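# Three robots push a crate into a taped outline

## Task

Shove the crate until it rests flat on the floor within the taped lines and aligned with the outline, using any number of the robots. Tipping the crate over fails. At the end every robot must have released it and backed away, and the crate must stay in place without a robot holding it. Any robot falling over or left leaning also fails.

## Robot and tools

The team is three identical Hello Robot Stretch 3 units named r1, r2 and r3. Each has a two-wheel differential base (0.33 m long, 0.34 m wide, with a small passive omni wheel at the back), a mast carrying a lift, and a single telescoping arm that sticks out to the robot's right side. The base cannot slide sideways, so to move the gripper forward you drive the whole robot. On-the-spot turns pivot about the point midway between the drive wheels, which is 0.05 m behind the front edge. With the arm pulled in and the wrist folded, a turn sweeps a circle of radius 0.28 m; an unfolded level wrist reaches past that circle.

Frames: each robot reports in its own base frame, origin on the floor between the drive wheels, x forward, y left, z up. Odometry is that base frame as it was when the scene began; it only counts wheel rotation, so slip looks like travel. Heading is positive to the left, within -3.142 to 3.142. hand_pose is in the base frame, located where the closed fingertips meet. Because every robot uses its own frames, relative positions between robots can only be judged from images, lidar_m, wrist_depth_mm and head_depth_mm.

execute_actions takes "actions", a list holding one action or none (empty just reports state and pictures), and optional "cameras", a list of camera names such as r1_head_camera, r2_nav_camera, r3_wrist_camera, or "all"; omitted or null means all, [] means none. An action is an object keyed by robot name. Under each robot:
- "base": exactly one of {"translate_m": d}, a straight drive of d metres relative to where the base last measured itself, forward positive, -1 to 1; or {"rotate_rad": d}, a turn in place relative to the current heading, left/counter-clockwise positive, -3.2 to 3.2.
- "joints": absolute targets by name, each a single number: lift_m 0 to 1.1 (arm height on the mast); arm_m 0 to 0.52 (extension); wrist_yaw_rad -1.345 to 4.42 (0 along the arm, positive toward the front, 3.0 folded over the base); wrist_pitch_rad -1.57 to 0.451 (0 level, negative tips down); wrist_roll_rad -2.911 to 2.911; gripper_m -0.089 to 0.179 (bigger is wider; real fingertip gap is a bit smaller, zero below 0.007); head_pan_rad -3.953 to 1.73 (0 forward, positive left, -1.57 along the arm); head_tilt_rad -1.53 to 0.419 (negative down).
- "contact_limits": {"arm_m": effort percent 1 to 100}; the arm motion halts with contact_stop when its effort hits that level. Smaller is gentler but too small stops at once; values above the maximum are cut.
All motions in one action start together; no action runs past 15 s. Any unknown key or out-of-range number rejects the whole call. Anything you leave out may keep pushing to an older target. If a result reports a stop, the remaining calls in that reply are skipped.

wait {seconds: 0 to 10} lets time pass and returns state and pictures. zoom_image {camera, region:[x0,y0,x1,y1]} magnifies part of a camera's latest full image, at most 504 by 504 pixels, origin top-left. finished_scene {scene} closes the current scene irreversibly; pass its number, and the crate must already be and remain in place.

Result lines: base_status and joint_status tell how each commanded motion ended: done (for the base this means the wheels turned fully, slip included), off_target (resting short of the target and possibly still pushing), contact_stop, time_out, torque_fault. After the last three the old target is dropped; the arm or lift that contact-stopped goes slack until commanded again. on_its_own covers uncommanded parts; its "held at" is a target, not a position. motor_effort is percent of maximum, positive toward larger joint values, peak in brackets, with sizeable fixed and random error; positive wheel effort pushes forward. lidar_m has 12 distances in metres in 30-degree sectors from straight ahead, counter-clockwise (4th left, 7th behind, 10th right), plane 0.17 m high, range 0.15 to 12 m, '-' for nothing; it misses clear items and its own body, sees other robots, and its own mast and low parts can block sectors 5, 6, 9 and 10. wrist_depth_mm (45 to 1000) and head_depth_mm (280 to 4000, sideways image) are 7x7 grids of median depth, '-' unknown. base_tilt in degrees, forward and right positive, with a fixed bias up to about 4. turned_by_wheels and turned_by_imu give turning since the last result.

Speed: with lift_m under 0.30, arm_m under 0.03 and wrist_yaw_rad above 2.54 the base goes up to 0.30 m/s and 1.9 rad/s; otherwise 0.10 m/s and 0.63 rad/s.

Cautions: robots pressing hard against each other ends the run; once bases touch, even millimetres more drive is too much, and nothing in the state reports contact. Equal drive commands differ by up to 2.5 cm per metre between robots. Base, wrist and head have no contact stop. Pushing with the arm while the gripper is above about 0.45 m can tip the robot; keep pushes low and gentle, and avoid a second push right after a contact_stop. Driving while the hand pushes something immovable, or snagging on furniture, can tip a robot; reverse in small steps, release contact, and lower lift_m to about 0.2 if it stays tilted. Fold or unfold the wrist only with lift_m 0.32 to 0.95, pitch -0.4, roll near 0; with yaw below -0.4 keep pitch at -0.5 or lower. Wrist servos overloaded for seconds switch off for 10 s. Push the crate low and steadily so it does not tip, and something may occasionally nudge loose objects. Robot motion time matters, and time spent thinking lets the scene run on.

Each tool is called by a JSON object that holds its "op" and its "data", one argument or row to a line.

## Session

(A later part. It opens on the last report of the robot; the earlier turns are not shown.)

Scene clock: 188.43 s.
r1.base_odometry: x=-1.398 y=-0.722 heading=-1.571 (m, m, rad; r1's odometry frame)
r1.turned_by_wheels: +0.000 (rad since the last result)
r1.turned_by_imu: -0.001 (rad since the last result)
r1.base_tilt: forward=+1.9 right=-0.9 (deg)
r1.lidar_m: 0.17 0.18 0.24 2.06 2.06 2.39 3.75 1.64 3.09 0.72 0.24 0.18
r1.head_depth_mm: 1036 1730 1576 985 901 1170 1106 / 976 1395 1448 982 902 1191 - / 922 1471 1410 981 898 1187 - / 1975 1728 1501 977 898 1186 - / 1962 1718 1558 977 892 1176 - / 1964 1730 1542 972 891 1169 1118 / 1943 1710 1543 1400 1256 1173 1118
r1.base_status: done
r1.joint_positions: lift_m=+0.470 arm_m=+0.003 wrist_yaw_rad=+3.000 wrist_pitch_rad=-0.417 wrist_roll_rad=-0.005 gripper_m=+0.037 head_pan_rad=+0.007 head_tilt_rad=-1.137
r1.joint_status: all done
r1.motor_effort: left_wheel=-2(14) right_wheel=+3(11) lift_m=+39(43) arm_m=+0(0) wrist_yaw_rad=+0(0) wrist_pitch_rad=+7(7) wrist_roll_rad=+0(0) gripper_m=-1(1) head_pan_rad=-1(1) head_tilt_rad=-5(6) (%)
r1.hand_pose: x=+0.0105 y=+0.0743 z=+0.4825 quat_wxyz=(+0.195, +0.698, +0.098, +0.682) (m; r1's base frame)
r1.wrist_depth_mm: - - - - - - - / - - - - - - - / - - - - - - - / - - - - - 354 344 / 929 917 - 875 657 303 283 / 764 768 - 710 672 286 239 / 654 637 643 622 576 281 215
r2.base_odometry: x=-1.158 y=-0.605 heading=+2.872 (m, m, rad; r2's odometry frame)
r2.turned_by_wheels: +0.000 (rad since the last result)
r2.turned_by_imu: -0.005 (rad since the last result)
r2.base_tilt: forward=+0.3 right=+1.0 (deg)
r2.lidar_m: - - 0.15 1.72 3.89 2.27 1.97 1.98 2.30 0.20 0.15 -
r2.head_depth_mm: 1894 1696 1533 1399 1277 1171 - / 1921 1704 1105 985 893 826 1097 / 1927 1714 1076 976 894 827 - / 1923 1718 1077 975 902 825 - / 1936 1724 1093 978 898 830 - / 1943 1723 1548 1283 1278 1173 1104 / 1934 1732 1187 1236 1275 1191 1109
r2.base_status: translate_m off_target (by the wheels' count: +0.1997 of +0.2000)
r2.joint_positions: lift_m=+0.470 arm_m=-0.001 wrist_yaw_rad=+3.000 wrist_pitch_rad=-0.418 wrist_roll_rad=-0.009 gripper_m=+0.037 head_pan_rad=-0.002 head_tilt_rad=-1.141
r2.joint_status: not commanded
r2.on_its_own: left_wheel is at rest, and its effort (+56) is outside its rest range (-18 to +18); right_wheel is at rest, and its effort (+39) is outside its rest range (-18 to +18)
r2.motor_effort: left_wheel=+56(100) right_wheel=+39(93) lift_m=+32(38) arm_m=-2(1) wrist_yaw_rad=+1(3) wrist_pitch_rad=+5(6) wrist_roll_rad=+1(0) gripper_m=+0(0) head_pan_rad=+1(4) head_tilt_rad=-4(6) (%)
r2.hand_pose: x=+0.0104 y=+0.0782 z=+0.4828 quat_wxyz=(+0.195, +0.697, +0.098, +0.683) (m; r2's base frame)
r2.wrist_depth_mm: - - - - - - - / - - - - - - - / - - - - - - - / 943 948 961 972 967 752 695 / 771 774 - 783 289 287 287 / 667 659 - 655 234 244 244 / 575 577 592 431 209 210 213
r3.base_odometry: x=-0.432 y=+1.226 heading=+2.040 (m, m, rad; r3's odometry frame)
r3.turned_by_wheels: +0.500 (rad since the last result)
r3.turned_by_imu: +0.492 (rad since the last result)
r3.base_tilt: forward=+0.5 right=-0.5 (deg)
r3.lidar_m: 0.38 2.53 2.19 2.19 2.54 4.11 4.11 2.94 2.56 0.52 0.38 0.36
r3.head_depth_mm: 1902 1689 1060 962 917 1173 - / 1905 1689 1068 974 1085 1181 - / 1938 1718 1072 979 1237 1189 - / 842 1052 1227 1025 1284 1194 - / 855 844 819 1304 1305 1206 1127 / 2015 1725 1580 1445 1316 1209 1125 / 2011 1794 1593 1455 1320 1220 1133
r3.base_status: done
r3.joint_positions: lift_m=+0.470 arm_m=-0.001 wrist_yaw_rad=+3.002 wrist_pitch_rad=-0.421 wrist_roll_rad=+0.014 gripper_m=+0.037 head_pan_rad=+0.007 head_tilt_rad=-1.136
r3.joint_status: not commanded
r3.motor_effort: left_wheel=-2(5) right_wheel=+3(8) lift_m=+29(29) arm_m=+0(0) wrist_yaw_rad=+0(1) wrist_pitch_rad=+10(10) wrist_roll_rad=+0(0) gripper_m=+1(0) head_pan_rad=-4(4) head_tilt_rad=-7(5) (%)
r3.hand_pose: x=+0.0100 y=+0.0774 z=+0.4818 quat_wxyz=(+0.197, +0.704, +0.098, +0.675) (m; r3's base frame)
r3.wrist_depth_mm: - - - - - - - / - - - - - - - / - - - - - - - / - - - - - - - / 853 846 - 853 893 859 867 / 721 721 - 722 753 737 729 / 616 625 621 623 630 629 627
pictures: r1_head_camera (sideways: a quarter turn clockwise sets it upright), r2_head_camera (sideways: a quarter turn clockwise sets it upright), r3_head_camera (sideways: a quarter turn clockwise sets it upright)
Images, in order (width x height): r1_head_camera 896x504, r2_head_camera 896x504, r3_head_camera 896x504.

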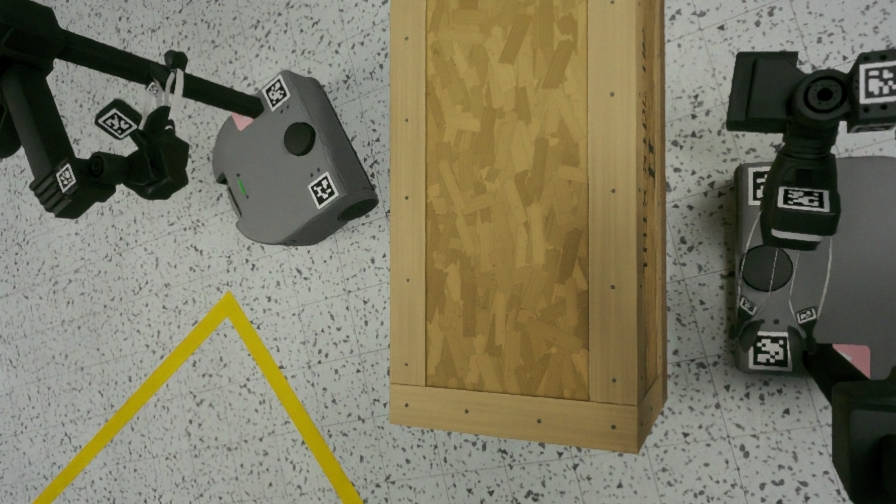

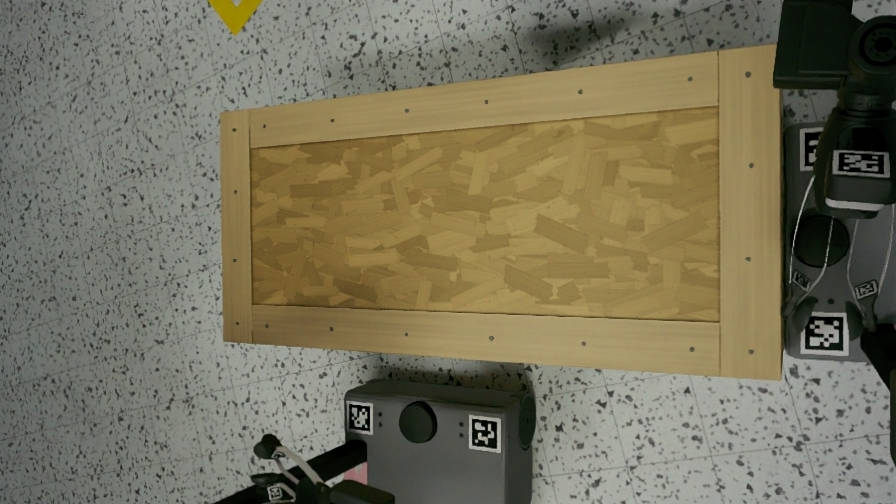

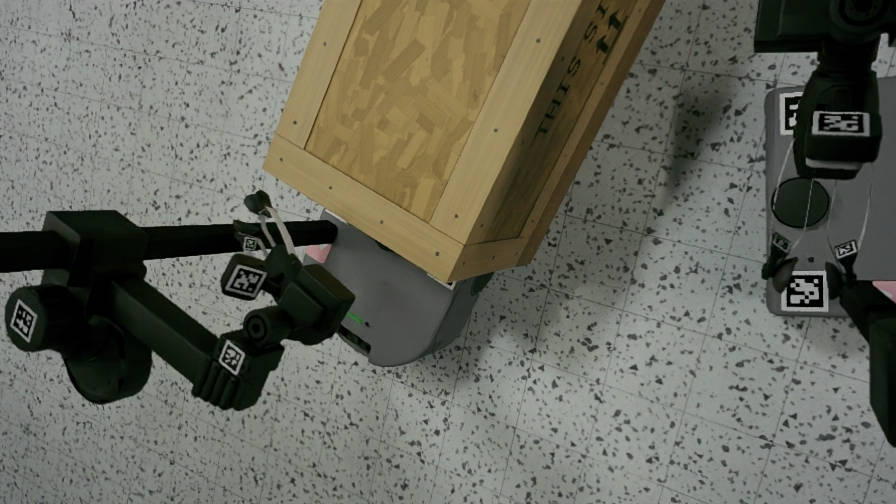

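{"op": "execute_actions", "data": {
  "actions": [
    {"r1":{"base":{"rotate_rad":-0.35}},"r2":{"base":{"translate_m":-0.45},"joints":{"lift_m":0.27}},"r3":{"base":{"rotate_rad":-0.61},"joints":{"lift_m":0.27,"head_tilt_rad":-0.8}}}
  ],
  "cameras": []
}}

{"op": "execute_actions", "data": {
  "actions": [
    {"r1":{"base":{"translate_m":-0.25}},"r2":{"base":{"rotate_rad":-2.44}},"r3":{"base":{"translate_m":-0.6}}}
  ],
  "cameras": ["r2_nav_camera"]
}}

{"op": "execute_actions", "data": {
  "actions": [
    {"r1":{"base":{"rotate_rad":0.35}},"r2":{"base":{"translate_m":-0.4}},"r3":{"base":{"translate_m":-0.4}}}
  ],
  "cameras": ["r3_head_camera"]
}}

{"op": "execute_actions", "data": {
  "actions": [
    {"r1":{"base":{"translate_m":0.33}},"r2":{"base":{"translate_m":-0.3}},"r3":{"base":{"translate_m":-0.8}}}
  ],
  "cameras": ["r1_nav_camera","r1_head_camera","r3_head_camera"]
}}

Scene clock: 226.13 s.
r1.base_odometry: x=-1.398 y=-0.722 heading=-1.921 (m, m, rad; r1's odometry frame)
r1.turned_by_wheels: -0.350 (rad since the last result)
r1.turned_by_imu: -0.351 (rad since the last result)
r1.base_tilt: forward=+1.9 right=-0.9 (deg)
r1.lidar_m: 0.17 0.17 0.19 0.29 2.06 2.10 2.71 3.75 1.64 2.86 0.41 0.21
r1.head_depth_mm: 1968 1760 1573 987 1249 1185 1104 / 1987 1739 1572 978 984 1202 - / 1976 1749 1569 976 922 1197 - / 1106 1356 1427 977 904 1183 - / 1957 1443 1420 975 890 1172 - / 1950 1657 1544 969 884 1027 1120 / 1942 1722 1537 971 886 843 1112
r1.base_status: done
r1.joint_positions: lift_m=+0.470 arm_m=+0.003 wrist_yaw_rad=+3.000 wrist_pitch_rad=-0.417 wrist_roll_rad=-0.005 gripper_m=+0.037 head_pan_rad=+0.007 head_tilt_rad=-1.137
r1.joint_status: not commanded
r1.motor_effort: left_wheel=+4(9) right_wheel=-2(7) lift_m=+39(39) arm_m=+0(0) wrist_yaw_rad=-1(1) wrist_pitch_rad=+7(7) wrist_roll_rad=+0(0) gripper_m=+0(0) head_pan_rad=-1(2) head_tilt_rad=-5(5) (%)
r1.hand_pose: x=+0.0105 y=+0.0743 z=+0.4825 quat_wxyz=(+0.195, +0.698, +0.098, +0.682) (m; r1's base frame)
r1.wrist_depth_mm: - - - - - - - / - - - - - - - / - - - - - 472 440 / - - - - 372 365 353 / 919 933 - 865 313 293 287 / 791 750 - 705 457 253 241 / 662 656 643 612 410 246 212
r2.base_odometry: x=-0.724 y=-0.725 heading=+2.872 (m, m, rad; r2's odometry frame)
r2.turned_by_wheels: +0.000 (rad since the last result)
r2.turned_by_imu: -0.005 (rad since the last result)
r2.base_tilt: forward=+0.2 right=+1.0 (deg)
r2.lidar_m: 0.50 0.52 3.73 1.69 3.05 1.77 1.54 1.54 1.79 3.12 4.90 0.52
r2.head_depth_mm: 1897 1704 1540 1400 1277 1190 1101 / 1934 1648 1101 1093 1278 1179 - / 1346 1196 1073 1026 1289 1186 - / 1346 1197 1071 1028 1288 1190 - / 1899 1209 1091 1025 1287 1191 - / 1941 1503 1491 1411 1285 1195 1116 / 1181 1507 1495 1404 1297 1197 1109
r2.base_status: done
r2.joint_positions: lift_m=+0.270 arm_m=-0.001 wrist_yaw_rad=+3.000 wrist_pitch_rad=-0.418 wrist_roll_rad=-0.009 gripper_m=+0.037 head_pan_rad=-0.002 head_tilt_rad=-1.141
r2.joint_status: all done
r2.motor_effort: left_wheel=+2(45) right_wheel=+0(35) lift_m=+26(27) arm_m=-1(1) wrist_yaw_rad=+1(0) wrist_pitch_rad=+5(5) wrist_roll_rad=+1(1) gripper_m=-1(1) head_pan_rad=+2(1) head_tilt_rad=-3(4) (%)
r2.hand_pose: x=+0.0104 y=+0.0782 z=+0.2830 quat_wxyz=(+0.195, +0.697, +0.098, +0.683) (m; r2's base frame)
r2.wrist_depth_mm: - - - - - - - / - - - - - - - / 778 774 814 821 833 837 863 / 627 639 642 645 649 657 667 / 520 529 - 550 543 527 541 / 457 - - - 442 456 460 / - - - - 393 396 398
r3.base_odometry: x=-0.432 y=+1.226 heading=+1.430 (m, m, rad; r3's odometry frame)
r3.turned_by_wheels: -0.610 (rad since the last result)
r3.turned_by_imu: -0.603 (rad since the last result)
r3.base_tilt: forward=+0.4 right=-0.5 (deg)
r3.lidar_m: 0.36 0.37 0.47 2.20 2.19 2.43 3.88 4.13 3.13 2.58 0.57 0.39
r3.head_depth_mm: 3773 2796 1112 1483 1042 900 1083 / - 2873 1994 1515 1051 906 1087 / - 2892 1140 1787 1055 913 1060 / - 2939 2250 1826 1065 920 1031 / - 2985 2271 1838 1076 930 1010 / 3955 3015 2327 1860 1081 937 979 / 3881 2549 2339 1885 1573 1279 1150
r3.base_status: done
r3.joint_positions: lift_m=+0.270 arm_m=-0.001 wrist_yaw_rad=+3.002 wrist_pitch_rad=-0.421 wrist_roll_rad=+0.014 gripper_m=+0.037 head_pan_rad=+0.007 head_tilt_rad=-0.803
r3.joint_status: all done
r3.motor_effort: left_wheel=+2(8) right_wheel=-3(7) lift_m=+21(25) arm_m=+0(0) wrist_yaw_rad=+0(1) wrist_pitch_rad=+10(10) wrist_roll_rad=+0(0) gripper_m=+0(0) head_pan_rad=-4(5) head_tilt_rad=+2(24) (%)
r3.hand_pose: x=+0.0100 y=+0.0774 z=+0.2823 quat_wxyz=(+0.197, +0.704, +0.098, +0.675) (m; r3's base frame)
r3.wrist_depth_mm: - - - - - - 356 / - - - - 913 933 363 / 904 901 900 914 930 872 370 / 699 704 704 710 705 514 375 / 575 570 - 580 602 521 380 / 485 501 - 510 508 478 387 / - - - - 421 426 397
pictures: none
No camera images: the call's "cameras" was empty. Leave "cameras" out to get every camera's image.

Scene clock: 229.77 s.
r1.base_odometry: x=-1.312 y=-0.487 heading=-1.920 (m, m, rad; r1's odometry frame)
r1.turned_by_wheels: +0.000 (rad since the last result)
r1.turned_by_imu: +0.001 (rad since the last result)
r1.base_tilt: forward=+1.8 right=-0.9 (deg)
r1.lidar_m: 0.40 0.40 2.94 2.05 1.92 1.96 2.54 3.54 1.51 2.99 1.28 0.49
r1.head_depth_mm: 1981 1759 1085 1360 1288 1190 1106 / 1963 1747 1087 1190 1294 1205 - / 1952 1743 1090 1043 1291 1202 - / 1968 1735 1075 1004 1265 1199 - / 1777 1740 1079 991 1253 1202 - / 1848 1725 1075 973 1233 1175 1113 / 1953 1714 1069 986 1260 1181 1111
r1.base_status: done
r1.joint_positions: lift_m=+0.470 arm_m=+0.003 wrist_yaw_rad=+3.000 wrist_pitch_rad=-0.417 wrist_roll_rad=-0.005 gripper_m=+0.037 head_pan_rad=+0.007 head_tilt_rad=-1.137
r1.joint_status: not commanded
r1.motor_effort: left_wheel=+4(6) right_wheel=-2(7) lift_m=+40(39) arm_m=+0(0) wrist_yaw_rad=+0(0) wrist_pitch_rad=+7(7) wrist_roll_rad=+0(0) gripper_m=+0(0) head_pan_rad=-1(2) head_tilt_rad=-5(5) (%)
r1.hand_pose: x=+0.0105 y=+0.0743 z=+0.4825 quat_wxyz=(+0.195, +0.698, +0.098, +0.682) (m; r1's base frame)
r1.wrist_depth_mm: - - - - - - - / - - - - - - - / - - - - - - 452 / - - - - - 994 377 / 952 920 - 864 897 771 393 / 776 769 - 728 692 542 412 / 667 656 634 628 620 558 428
r2.base_odometry: x=-0.724 y=-0.725 heading=+0.432 (m, m, rad; r2's odometry frame)
r2.turned_by_wheels: -2.440 (rad since the last result)
r2.turned_by_imu: -2.413 (rad since the last result)
r2.base_tilt: forward=+0.3 right=+0.9 (deg)
r2.lidar_m: 1.58 2.07 4.88 1.36 0.50 0.50 1.28 1.70 1.69 2.34 1.63 1.54
r2.head_depth_mm: 1516 1671 1540 1390 1290 1184 1100 / 1598 1698 1537 1396 1278 1182 - / 1673 1719 1538 1410 1280 1191 - / 1773 1716 1541 1410 1289 1187 - / 1834 1733 1548 1399 1290 1194 - / 1876 1731 1557 1398 1289 1191 1120 / 1920 1713 1538 1413 1289 1195 1115
r2.base_status: done
r2.joint_positions: lift_m=+0.270 arm_m=-0.001 wrist_yaw_rad=+3.000 wrist_pitch_rad=-0.418 wrist_roll_rad=-0.009 gripper_m=+0.037 head_pan_rad=-0.002 head_tilt_rad=-1.141
r2.joint_status: not commanded
r2.motor_effort: left_wheel=+3(13) right_wheel=-2(8) lift_m=+27(26) arm_m=-2(2) wrist_yaw_rad=+0(0) wrist_pitch_rad=+5(5) wrist_roll_rad=+1(1) gripper_m=+0(0) head_pan_rad=+0(1) head_tilt_rad=-3(3) (%)
r2.hand_pose: x=+0.0104 y=+0.0782 z=+0.2830 quat_wxyz=(+0.195, +0.697, +0.098, +0.683) (m; r2's base frame)
r2.wrist_depth_mm: 391 - - - - - - / 413 - - - - - - / 433 494 812 807 829 858 853 / 452 551 643 638 655 661 659 / 525 523 - 549 551 537 541 / 453 - - - 437 455 451 / - - - - 395 397 396
r3.base_odometry: x=-0.517 y=+0.632 heading=+1.430 (m, m, rad; r3's odometry frame)
r3.turned_by_wheels: +0.000 (rad since the last result)
r3.turned_by_imu: +0.001 (rad since the last result)
r3.base_tilt: forward=+0.5 right=-0.6 (deg)
r3.lidar_m: 0.96 0.97 2.43 2.00 1.99 2.22 3.54 3.56 3.38 2.75 2.75 1.02
r3.head_depth_mm: 3700 2695 1512 1336 1482 1284 1132 / - 2741 1527 1352 1484 1296 1145 / - 2666 1547 1340 1477 1307 1153 / - 2981 2259 1345 1480 1322 1161 / - 2984 2285 1353 1476 1329 1167 / - 2881 2316 1709 1548 1337 1174 / - 2854 2333 1772 1571 1350 1184
r3.base_status: done
r3.joint_positions: lift_m=+0.270 arm_m=-0.001 wrist_yaw_rad=+3.002 wrist_pitch_rad=-0.421 wrist_roll_rad=+0.014 gripper_m=+0.037 head_pan_rad=+0.007 head_tilt_rad=-0.802
r3.joint_status: not commanded
r3.motor_effort: left_wheel=+2(8) right_wheel=-2(12) lift_m=+22(21) arm_m=+0(0) wrist_yaw_rad=-1(0) wrist_pitch_rad=+10(10) wrist_roll_rad=+0(0) gripper_m=+0(0) head_pan_rad=-6(4) head_tilt_rad=+0(3) (%)
r3.hand_pose: x=+0.0100 y=+0.0774 z=+0.2823 quat_wxyz=(+0.197, +0.704, +0.098, +0.675) (m; r3's base frame)
r3.wrist_depth_mm: - - - - - - - / - - - - - - - / 902 894 933 899 917 923 927 / 702 703 712 719 709 712 711 / 573 573 - 576 601 590 585 / 480 497 - 508 502 489 492 / - - - - 424 424 428
pictures: r2_nav_camera (sideways: a quarter turn counterclockwise sets it upright)
Images, in order (width x height): r2_nav_camera 672x504.

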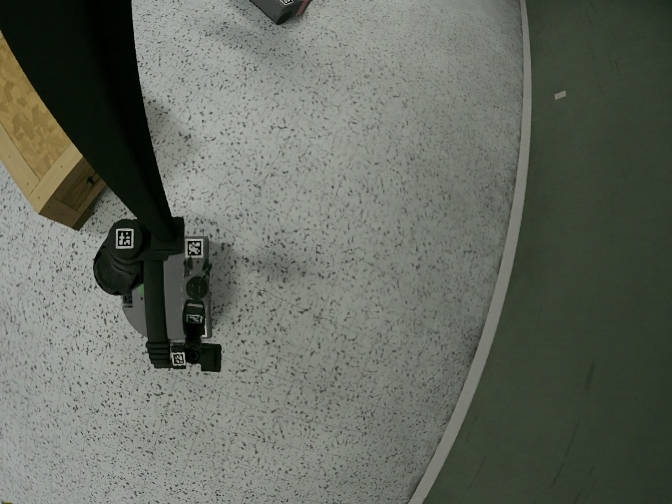

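Scene clock: 232.77 s.
r1.base_odometry: x=-1.312 y=-0.487 heading=-1.571 (m, m, rad; r1's odometry frame)
r1.turned_by_wheels: +0.350 (rad since the last result)
r1.turned_by_imu: +0.351 (rad since the last result)
r1.base_tilt: forward=+1.9 right=-0.9 (deg)
r1.lidar_m: 0.40 0.41 2.21 1.92 1.92 2.23 3.56 1.51 1.62 2.82 0.57 0.42
r1.head_depth_mm: 1994 1746 1098 999 1263 1191 1104 / 1959 1760 1089 997 1263 1199 - / 1980 1732 1084 990 1247 1196 - / 1976 1749 1078 993 1256 1201 - / 1954 1729 1081 988 1261 1192 - / 1968 1727 1545 1379 1278 1185 1114 / 1939 1699 1538 1401 1277 1179 1114
r1.base_status: done
r1.joint_positions: lift_m=+0.470 arm_m=+0.003 wrist_yaw_rad=+3.000 wrist_pitch_rad=-0.417 wrist_roll_rad=-0.005 gripper_m=+0.037 head_pan_rad=+0.007 head_tilt_rad=-1.137
r1.joint_status: not commanded
r1.motor_effort: left_wheel=-3(8) right_wheel=+3(6) lift_m=+39(39) arm_m=+0(0) wrist_yaw_rad=+0(0) wrist_pitch_rad=+7(7) wrist_roll_rad=+0(0) gripper_m=+0(1) head_pan_rad=-1(1) head_tilt_rad=-5(5) (%)
r1.hand_pose: x=+0.0105 y=+0.0743 z=+0.4825 quat_wxyz=(+0.195, +0.698, +0.098, +0.682) (m; r1's base frame)
r1.wrist_depth_mm: - - - - - - - / - - - - - - - / - - - - - - - / - - - - - - 983 / 954 955 - 864 881 839 819 / 755 766 - 714 683 695 683 / 656 642 645 647 608 599 497
r2.base_odometry: x=-1.087 y=-0.893 heading=+0.432 (m, m, rad; r2's odometry frame)
r2.turned_by_wheels: +0.000 (rad since the last result)
r2.turned_by_imu: -0.003 (rad since the last result)
r2.base_tilt: forward=+0.2 right=+0.9 (deg)
r2.lidar_m: 1.94 2.53 0.46 0.24 0.23 0.90 2.92 3.79 1.44 2.89 2.01 1.90
r2.head_depth_mm: 1839 1699 1536 1394 1281 1177 1096 / 1877 1704 1535 1393 1282 1184 - / 1905 1709 1533 1405 1285 1186 - / 1918 1724 1538 1406 1287 1184 - / 1933 1716 1554 1398 1293 1192 - / 1962 1706 1549 1406 1295 1196 1121 / 1963 1726 1541 1415 1288 1194 903
r2.base_status: done
r2.joint_positions: lift_m=+0.270 arm_m=-0.001 wrist_yaw_rad=+3.000 wrist_pitch_rad=-0.418 wrist_roll_rad=-0.009 gripper_m=+0.037 head_pan_rad=-0.002 head_tilt_rad=-1.141
r2.joint_status: not commanded
r2.motor_effort: left_wheel=+4(8) right_wheel=-1(10) lift_m=+26(26) arm_m=-2(2) wrist_yaw_rad=+1(1) wrist_pitch_rad=+5(5) wrist_roll_rad=+1(1) gripper_m=+0(1) head_pan_rad=+1(2) head_tilt_rad=-3(3) (%)
r2.hand_pose: x=+0.0104 y=+0.0782 z=+0.2830 quat_wxyz=(+0.195, +0.697, +0.098, +0.683) (m; r2's base frame)
r2.wrist_depth_mm: 278 - 269 392 - - - / 332 - 296 435 - - - / 416 333 328 484 829 833 858 / 547 391 358 590 642 652 664 / 520 474 - 547 543 541 537 / 457 - - - 442 457 462 / - - - - 395 400 398
r3.base_odometry: x=-0.573 y=+0.236 heading=+1.430 (m, m, rad; r3's odometry frame)
r3.turned_by_wheels: +0.000 (rad since the last result)
r3.turned_by_imu: +0.001 (rad since the last result)
r3.base_tilt: forward=+0.4 right=-0.6 (deg)
r3.lidar_m: 1.35 1.86 2.26 1.87 1.86 2.07 3.22 3.18 3.52 2.89 2.87 1.44
r3.head_depth_mm: 3946 2795 1662 1758 1491 1288 1138 / 3398 2394 1641 1749 1500 1298 1143 / 3831 2910 1644 1757 1515 1308 1155 / - 2944 1635 1756 1521 1317 1160 / - 3001 1646 1749 1548 1332 1168 / - 1884 2071 1847 1565 1335 1170 / - 3087 2324 1891 1575 1347 1179
r3.base_status: done
r3.joint_positions: lift_m=+0.270 arm_m=-0.001 wrist_yaw_rad=+3.002 wrist_pitch_rad=-0.421 wrist_roll_rad=+0.014 gripper_m=+0.037 head_pan_rad=+0.007 head_tilt_rad=-0.802
r3.joint_status: not commanded
r3.motor_effort: left_wheel=+2(8) right_wheel=-2(11) lift_m=+21(22) arm_m=+0(0) wrist_yaw_rad=-1(1) wrist_pitch_rad=+10(10) wrist_roll_rad=+0(0) gripper_m=+1(0) head_pan_rad=-4(3) head_tilt_rad=+0(2) (%)
r3.hand_pose: x=+0.0100 y=+0.0774 z=+0.2823 quat_wxyz=(+0.197, +0.704, +0.098, +0.675) (m; r3's base frame)
r3.wrist_depth_mm: - - - - - - - / - - - - - - - / 888 897 921 924 923 925 926 / 701 707 706 706 704 719 720 / 570 575 - 570 603 581 584 / 486 503 - 513 503 497 495 / - - - - 420 425 425
pictures: r3_head_camera (sideways: a quarter turn clockwise sets it upright)
Images, in order (width x height): r3_head_camera 896x504.

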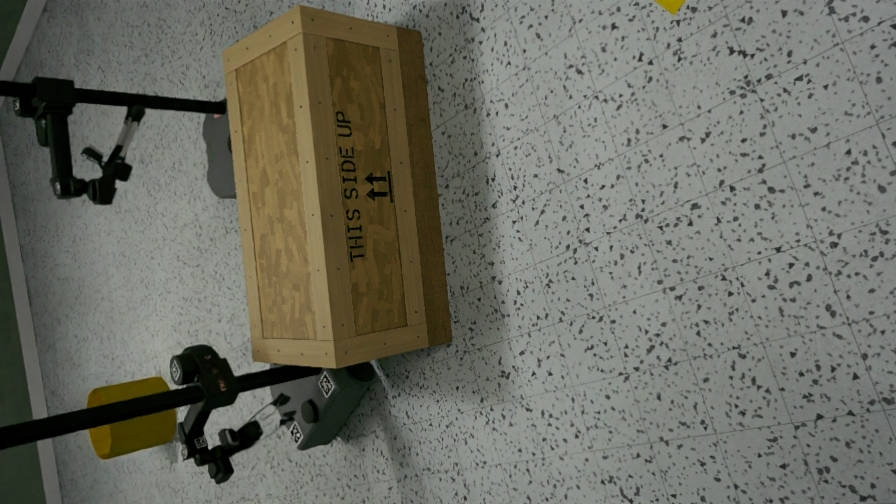

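Scene clock: 237.20 s.
r1.base_odometry: x=-1.312 y=-0.817 heading=-1.571 (m, m, rad; r1's odometry frame)
r1.turned_by_wheels: +0.000 (rad since the last result)
r1.turned_by_imu: -0.001 (rad since the last result)
r1.base_tilt: forward=+1.9 right=-1.0 (deg)
r1.lidar_m: - - 0.15 2.00 2.01 2.33 3.87 1.77 0.52 0.30 0.15 -
r1.head_depth_mm: 1979 1760 1569 981 898 858 1108 / 1978 1735 1568 977 899 843 - / 1980 1739 1559 981 893 839 - / 1950 1744 1567 977 891 844 - / 1977 1726 1549 974 893 838 - / 1952 1728 1553 1393 1243 1150 1111 / 1939 1711 1541 1396 1277 1179 1113
r1.base_status: done
r1.joint_positions: lift_m=+0.470 arm_m=+0.003 wrist_yaw_rad=+3.000 wrist_pitch_rad=-0.417 wrist_roll_rad=-0.005 gripper_m=+0.037 head_pan_rad=+0.007 head_tilt_rad=-1.137
r1.joint_status: not commanded
r1.motor_effort: left_wheel=-3(5) right_wheel=+2(8) lift_m=+39(39) arm_m=+0(0) wrist_yaw_rad=-1(1) wrist_pitch_rad=+7(7) wrist_roll_rad=+0(0) gripper_m=-1(0) head_pan_rad=-2(2) head_tilt_rad=-5(5) (%)
r1.hand_pose: x=+0.0105 y=+0.0743 z=+0.4825 quat_wxyz=(+0.195, +0.698, +0.098, +0.682) (m; r1's base frame)
r1.wrist_depth_mm: - - - - - - - / - - - - - - - / - - - - - - - / - - - - - - 968 / 955 905 - 872 894 292 284 / 788 771 - 704 674 247 243 / 665 662 638 625 268 212 211
r2.base_odometry: x=-1.360 y=-1.018 heading=+0.432 (m, m, rad; r2's odometry frame)
r2.turned_by_wheels: +0.000 (rad since the last result)
r2.turned_by_imu: -0.003 (rad since the last result)
r2.base_tilt: forward=+0.2 right=+1.0 (deg)
r2.lidar_m: 2.21 0.30 0.30 0.33 0.53 2.59 2.64 3.44 1.29 3.31 2.30 2.16
r2.head_depth_mm: 1924 1724 1530 1400 1285 1183 1094 / 1903 1695 1541 1401 1296 1184 - / 1916 1707 1543 1404 1284 1188 - / 1933 1711 1551 1409 1290 1187 - / 1954 1721 1561 1401 1286 1189 - / 1934 1712 1558 1391 1298 1148 1113 / 1952 1737 1559 1406 1281 857 1091
r2.base_status: done
r2.joint_positions: lift_m=+0.270 arm_m=-0.001 wrist_yaw_rad=+3.000 wrist_pitch_rad=-0.418 wrist_roll_rad=-0.009 gripper_m=+0.037 head_pan_rad=-0.002 head_tilt_rad=-1.141
r2.joint_status: not commanded
r2.motor_effort: left_wheel=+2(7) right_wheel=-1(11) lift_m=+27(26) arm_m=-2(2) wrist_yaw_rad=+1(1) wrist_pitch_rad=+5(5) wrist_roll_rad=+1(1) gripper_m=+0(0) head_pan_rad=+1(1) head_tilt_rad=-3(3) (%)
r2.hand_pose: x=+0.0104 y=+0.0782 z=+0.2830 quat_wxyz=(+0.195, +0.697, +0.098, +0.683) (m; r2's base frame)
r2.wrist_depth_mm: - - 417 354 303 274 - / 675 - 465 385 334 308 - / 489 501 504 429 363 766 843 / 445 519 575 482 394 629 651 / 482 529 - 533 433 539 542 / 453 - - - 442 453 459 / - - - - 389 395 393
r3.base_odometry: x=-0.685 y=-0.556 heading=+1.430 (m, m, rad; r3's odometry frame)
r3.turned_by_wheels: +0.000 (rad since the last result)
r3.turned_by_imu: +0.001 (rad since the last result)
r3.base_tilt: forward=+0.4 right=-0.5 (deg)
r3.lidar_m: 2.14 3.69 1.94 1.60 1.59 1.78 2.46 2.45 2.73 3.17 3.12 3.50
r3.head_depth_mm: 4000 2792 2149 1769 1487 1292 1138 / 3487 2232 2199 1789 1501 1296 1146 / 3721 2215 2234 1803 1516 1309 1152 / - 2239 2249 1811 1522 1326 1157 / 3880 2314 2280 1850 1546 1329 1169 / 3735 3036 2313 1871 1555 1339 1178 / - 3118 2342 1890 1571 1341 1187
r3.base_status: done
r3.joint_positions: lift_m=+0.270 arm_m=-0.001 wrist_yaw_rad=+3.002 wrist_pitch_rad=-0.421 wrist_roll_rad=+0.014 gripper_m=+0.037 head_pan_rad=+0.007 head_tilt_rad=-0.802
r3.joint_status: not commanded
r3.motor_effort: left_wheel=+2(7) right_wheel=-2(11) lift_m=+21(22) arm_m=+0(0) wrist_yaw_rad=-2(1) wrist_pitch_rad=+10(10) wrist_roll_rad=+0(0) gripper_m=-1(0) head_pan_rad=-5(5) head_tilt_rad=+1(1) (%)
r3.hand_pose: x=+0.0100 y=+0.0774 z=+0.2823 quat_wxyz=(+0.197, +0.704, +0.098, +0.675) (m; r3's base frame)
r3.wrist_depth_mm: - - - - - - - / - - - - - - - / 903 901 907 931 904 914 924 / 701 696 709 712 709 719 723 / 568 576 - 576 599 582 583 / 487 500 - 510 506 492 489 / - - - - 426 428 427
pictures: r1_head_camera (sideways: a quarter turn clockwise sets it upright), r1_nav_camera (sideways: a quarter turn counterclockwise sets it upright), r3_head_camera (sideways: a quarter turn clockwise sets it upright)
Images, in order (width x height): r1_head_camera 896x504, r1_nav_camera 672x504, r3_head_camera 896x504.

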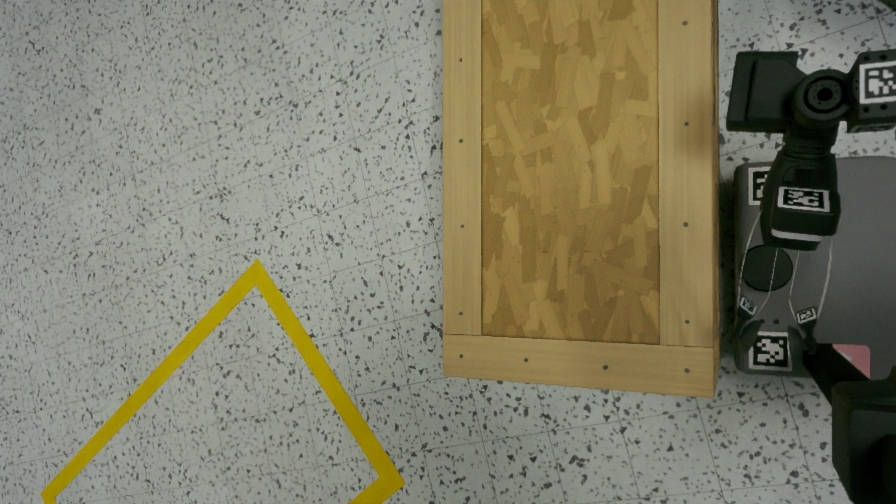

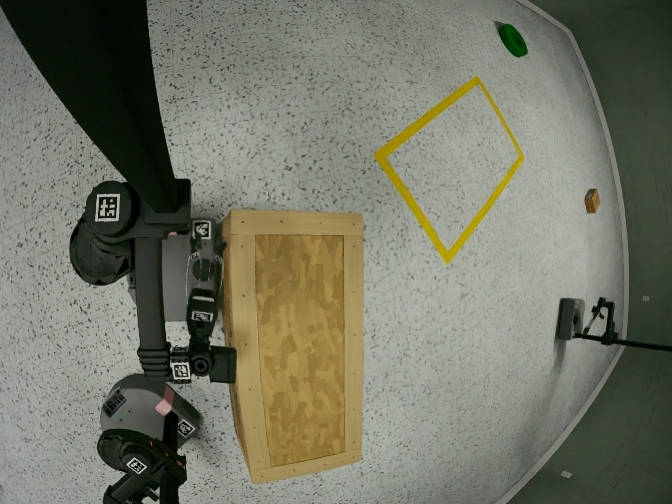

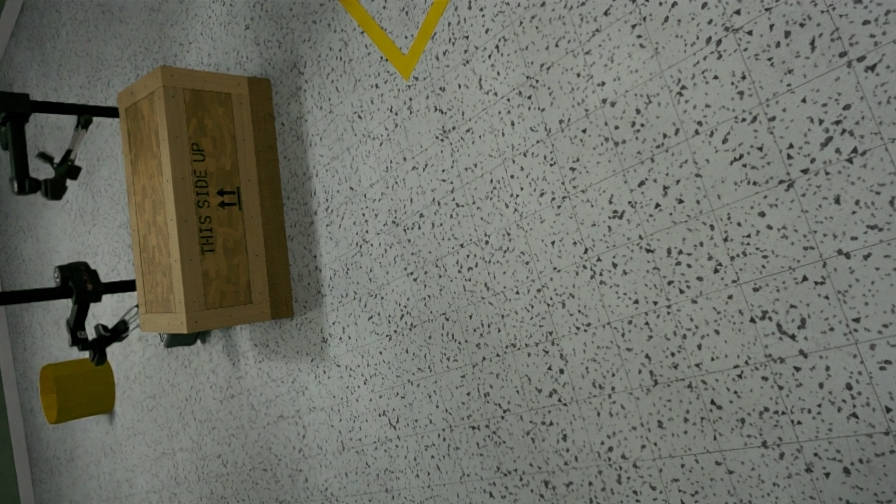

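{"op": "execute_actions", "data": {
  "actions": [
    {"r2":{"base":{"rotate_rad":0.855},"joints":{"lift_m":0.47}}}
  ],
  "cameras": ["r2_head_camera","r2_nav_camera"]
}}

Scene clock: 249.87 s.
r1.base_odometry: x=-1.312 y=-0.817 heading=-1.571 (m, m, rad; r1's odometry frame)
r1.turned_by_wheels: +0.000 (rad since the last result)
r1.turned_by_imu: +0.000 (rad since the last result)
r1.base_tilt: forward=+1.9 right=-1.0 (deg)
r1.lidar_m: - - 0.15 2.00 2.00 2.33 3.87 1.77 0.57 0.30 0.15 -
r1.head_depth_mm: 1977 1763 1563 987 900 857 1102 / 1963 1756 1558 982 898 846 - / 1968 1733 1559 975 896 841 - / 1969 1741 1552 974 890 839 - / 1961 1732 1558 972 890 838 - / 1938 1726 1557 1398 1244 1151 1117 / 1948 1718 1537 1399 1274 1180 1115
r1.base_status: not commanded
r1.joint_positions: lift_m=+0.470 arm_m=+0.003 wrist_yaw_rad=+3.000 wrist_pitch_rad=-0.417 wrist_roll_rad=-0.005 gripper_m=+0.037 head_pan_rad=+0.007 head_tilt_rad=-1.137
r1.joint_status: not commanded
r1.motor_effort: left_wheel=-2(3) right_wheel=+2(2) lift_m=+40(39) arm_m=+0(0) wrist_yaw_rad=+1(0) wrist_pitch_rad=+7(7) wrist_roll_rad=+0(0) gripper_m=+0(0) head_pan_rad=-2(1) head_tilt_rad=-5(4) (%)
r1.hand_pose: x=+0.0105 y=+0.0743 z=+0.4825 quat_wxyz=(+0.195, +0.698, +0.098, +0.682) (m; r1's base frame)
r1.wrist_depth_mm: - - - - - - - / - - - - - - - / - - - - - - - / - - - - - - - / 966 916 - 896 865 291 283 / 771 764 - 730 700 245 242 / 668 668 638 630 266 213 209
r2.base_odometry: x=-1.360 y=-1.018 heading=+1.287 (m, m, rad; r2's odometry frame)
r2.turned_by_wheels: +0.855 (rad since the last result)
r2.turned_by_imu: +0.845 (rad since the last result)
r2.base_tilt: forward=+0.2 right=+0.9 (deg)
r2.lidar_m: 0.30 0.31 0.42 0.79 2.59 2.99 1.30 1.29 2.51 2.16 2.16 2.50
r2.head_depth_mm: 1929 1708 1541 1395 1283 1178 - / 1919 1696 1534 1404 1284 1190 1120 / 1927 1716 1531 1400 1286 1187 - / 1914 1708 1549 987 1000 1192 - / 1931 1708 1549 980 932 1192 - / 1930 1732 1552 985 930 1189 1106 / 1942 1716 1540 984 938 1196 1109
r2.base_status: done
r2.joint_positions: lift_m=+0.470 arm_m=-0.001 wrist_yaw_rad=+3.000 wrist_pitch_rad=-0.418 wrist_roll_rad=-0.009 gripper_m=+0.037 head_pan_rad=-0.002 head_tilt_rad=-1.141
r2.joint_status: all done
r2.motor_effort: left_wheel=-1(9) right_wheel=+3(10) lift_m=+37(40) arm_m=-2(2) wrist_yaw_rad=+1(1) wrist_pitch_rad=+5(5) wrist_roll_rad=+1(1) gripper_m=+0(0) head_pan_rad=+1(0) head_tilt_rad=-3(3) (%)
r2.hand_pose: x=+0.0104 y=+0.0782 z=+0.4825 quat_wxyz=(+0.195, +0.697, +0.098, +0.683) (m; r2's base frame)
r2.wrist_depth_mm: - - - - - - - / - - - - 677 629 689 / - - - 903 652 456 454 / 936 939 929 712 664 411 349 / 771 781 - 739 630 423 308 / 661 669 - 673 635 434 308 / 577 584 592 584 583 420 313
r3.base_odometry: x=-0.685 y=-0.556 heading=+1.430 (m, m, rad; r3's odometry frame)
r3.turned_by_wheels: +0.000 (rad since the last result)
r3.turned_by_imu: -0.001 (rad since the last result)
r3.base_tilt: forward=+0.4 right=-0.5 (deg)
r3.lidar_m: 2.14 3.66 1.94 1.60 1.59 1.77 2.46 2.45 2.73 3.17 3.13 3.50
r3.head_depth_mm: 3982 2798 2175 1766 1498 1290 1135 / 3444 2215 2201 1786 1498 1296 1143 / 3677 2222 2208 1802 1522 1315 1153 / - 2239 2238 1822 1522 1315 1156 / 3670 2315 2280 1837 1548 1323 1166 / 3695 3073 2313 1861 1562 1335 1175 / - 3086 2351 1876 1570 1347 1180
r3.base_status: not commanded
r3.joint_positions: lift_m=+0.270 arm_m=-0.001 wrist_yaw_rad=+3.002 wrist_pitch_rad=-0.421 wrist_roll_rad=+0.014 gripper_m=+0.037 head_pan_rad=+0.007 head_tilt_rad=-0.802
r3.joint_status: not commanded
r3.motor_effort: left_wheel=+2(2) right_wheel=-2(2) lift_m=+22(21) arm_m=+0(0) wrist_yaw_rad=-1(1) wrist_pitch_rad=+10(10) wrist_roll_rad=+0(0) gripper_m=+0(0) head_pan_rad=-4(3) head_tilt_rad=+0(1) (%)
r3.hand_pose: x=+0.0100 y=+0.0774 z=+0.2823 quat_wxyz=(+0.197, +0.704, +0.098, +0.675) (m; r3's base frame)
r3.wrist_depth_mm: - - - - - - - / - - - - - - - / 906 902 916 923 927 937 933 / 691 696 714 714 709 716 729 / 574 573 - 582 605 579 577 / 482 499 - 512 505 488 496 / - - - - 423 425 426
pictures: r2_head_camera (sideways: a quarter turn clockwise sets it upright), r2_nav_camera (sideways: a quarter turn counterclockwise sets it upright)
Images, in order (width x height): r2_head_camera 896x504, r2_nav_camera 672x504.

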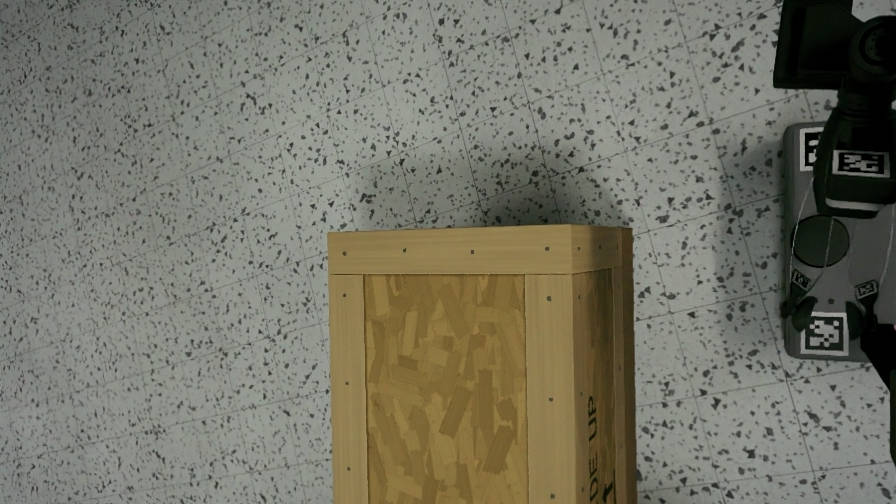

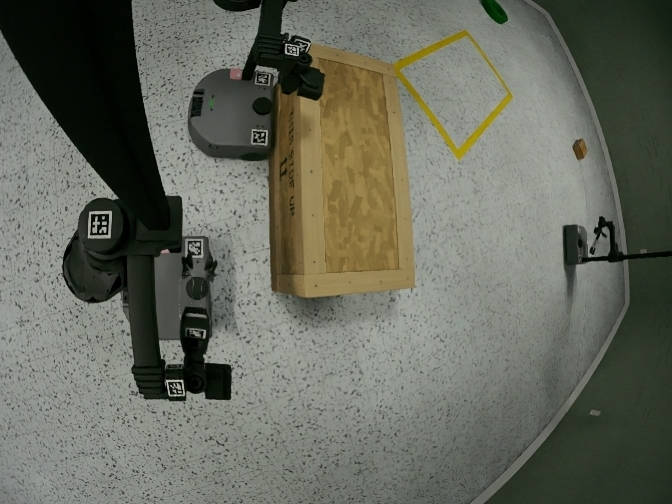

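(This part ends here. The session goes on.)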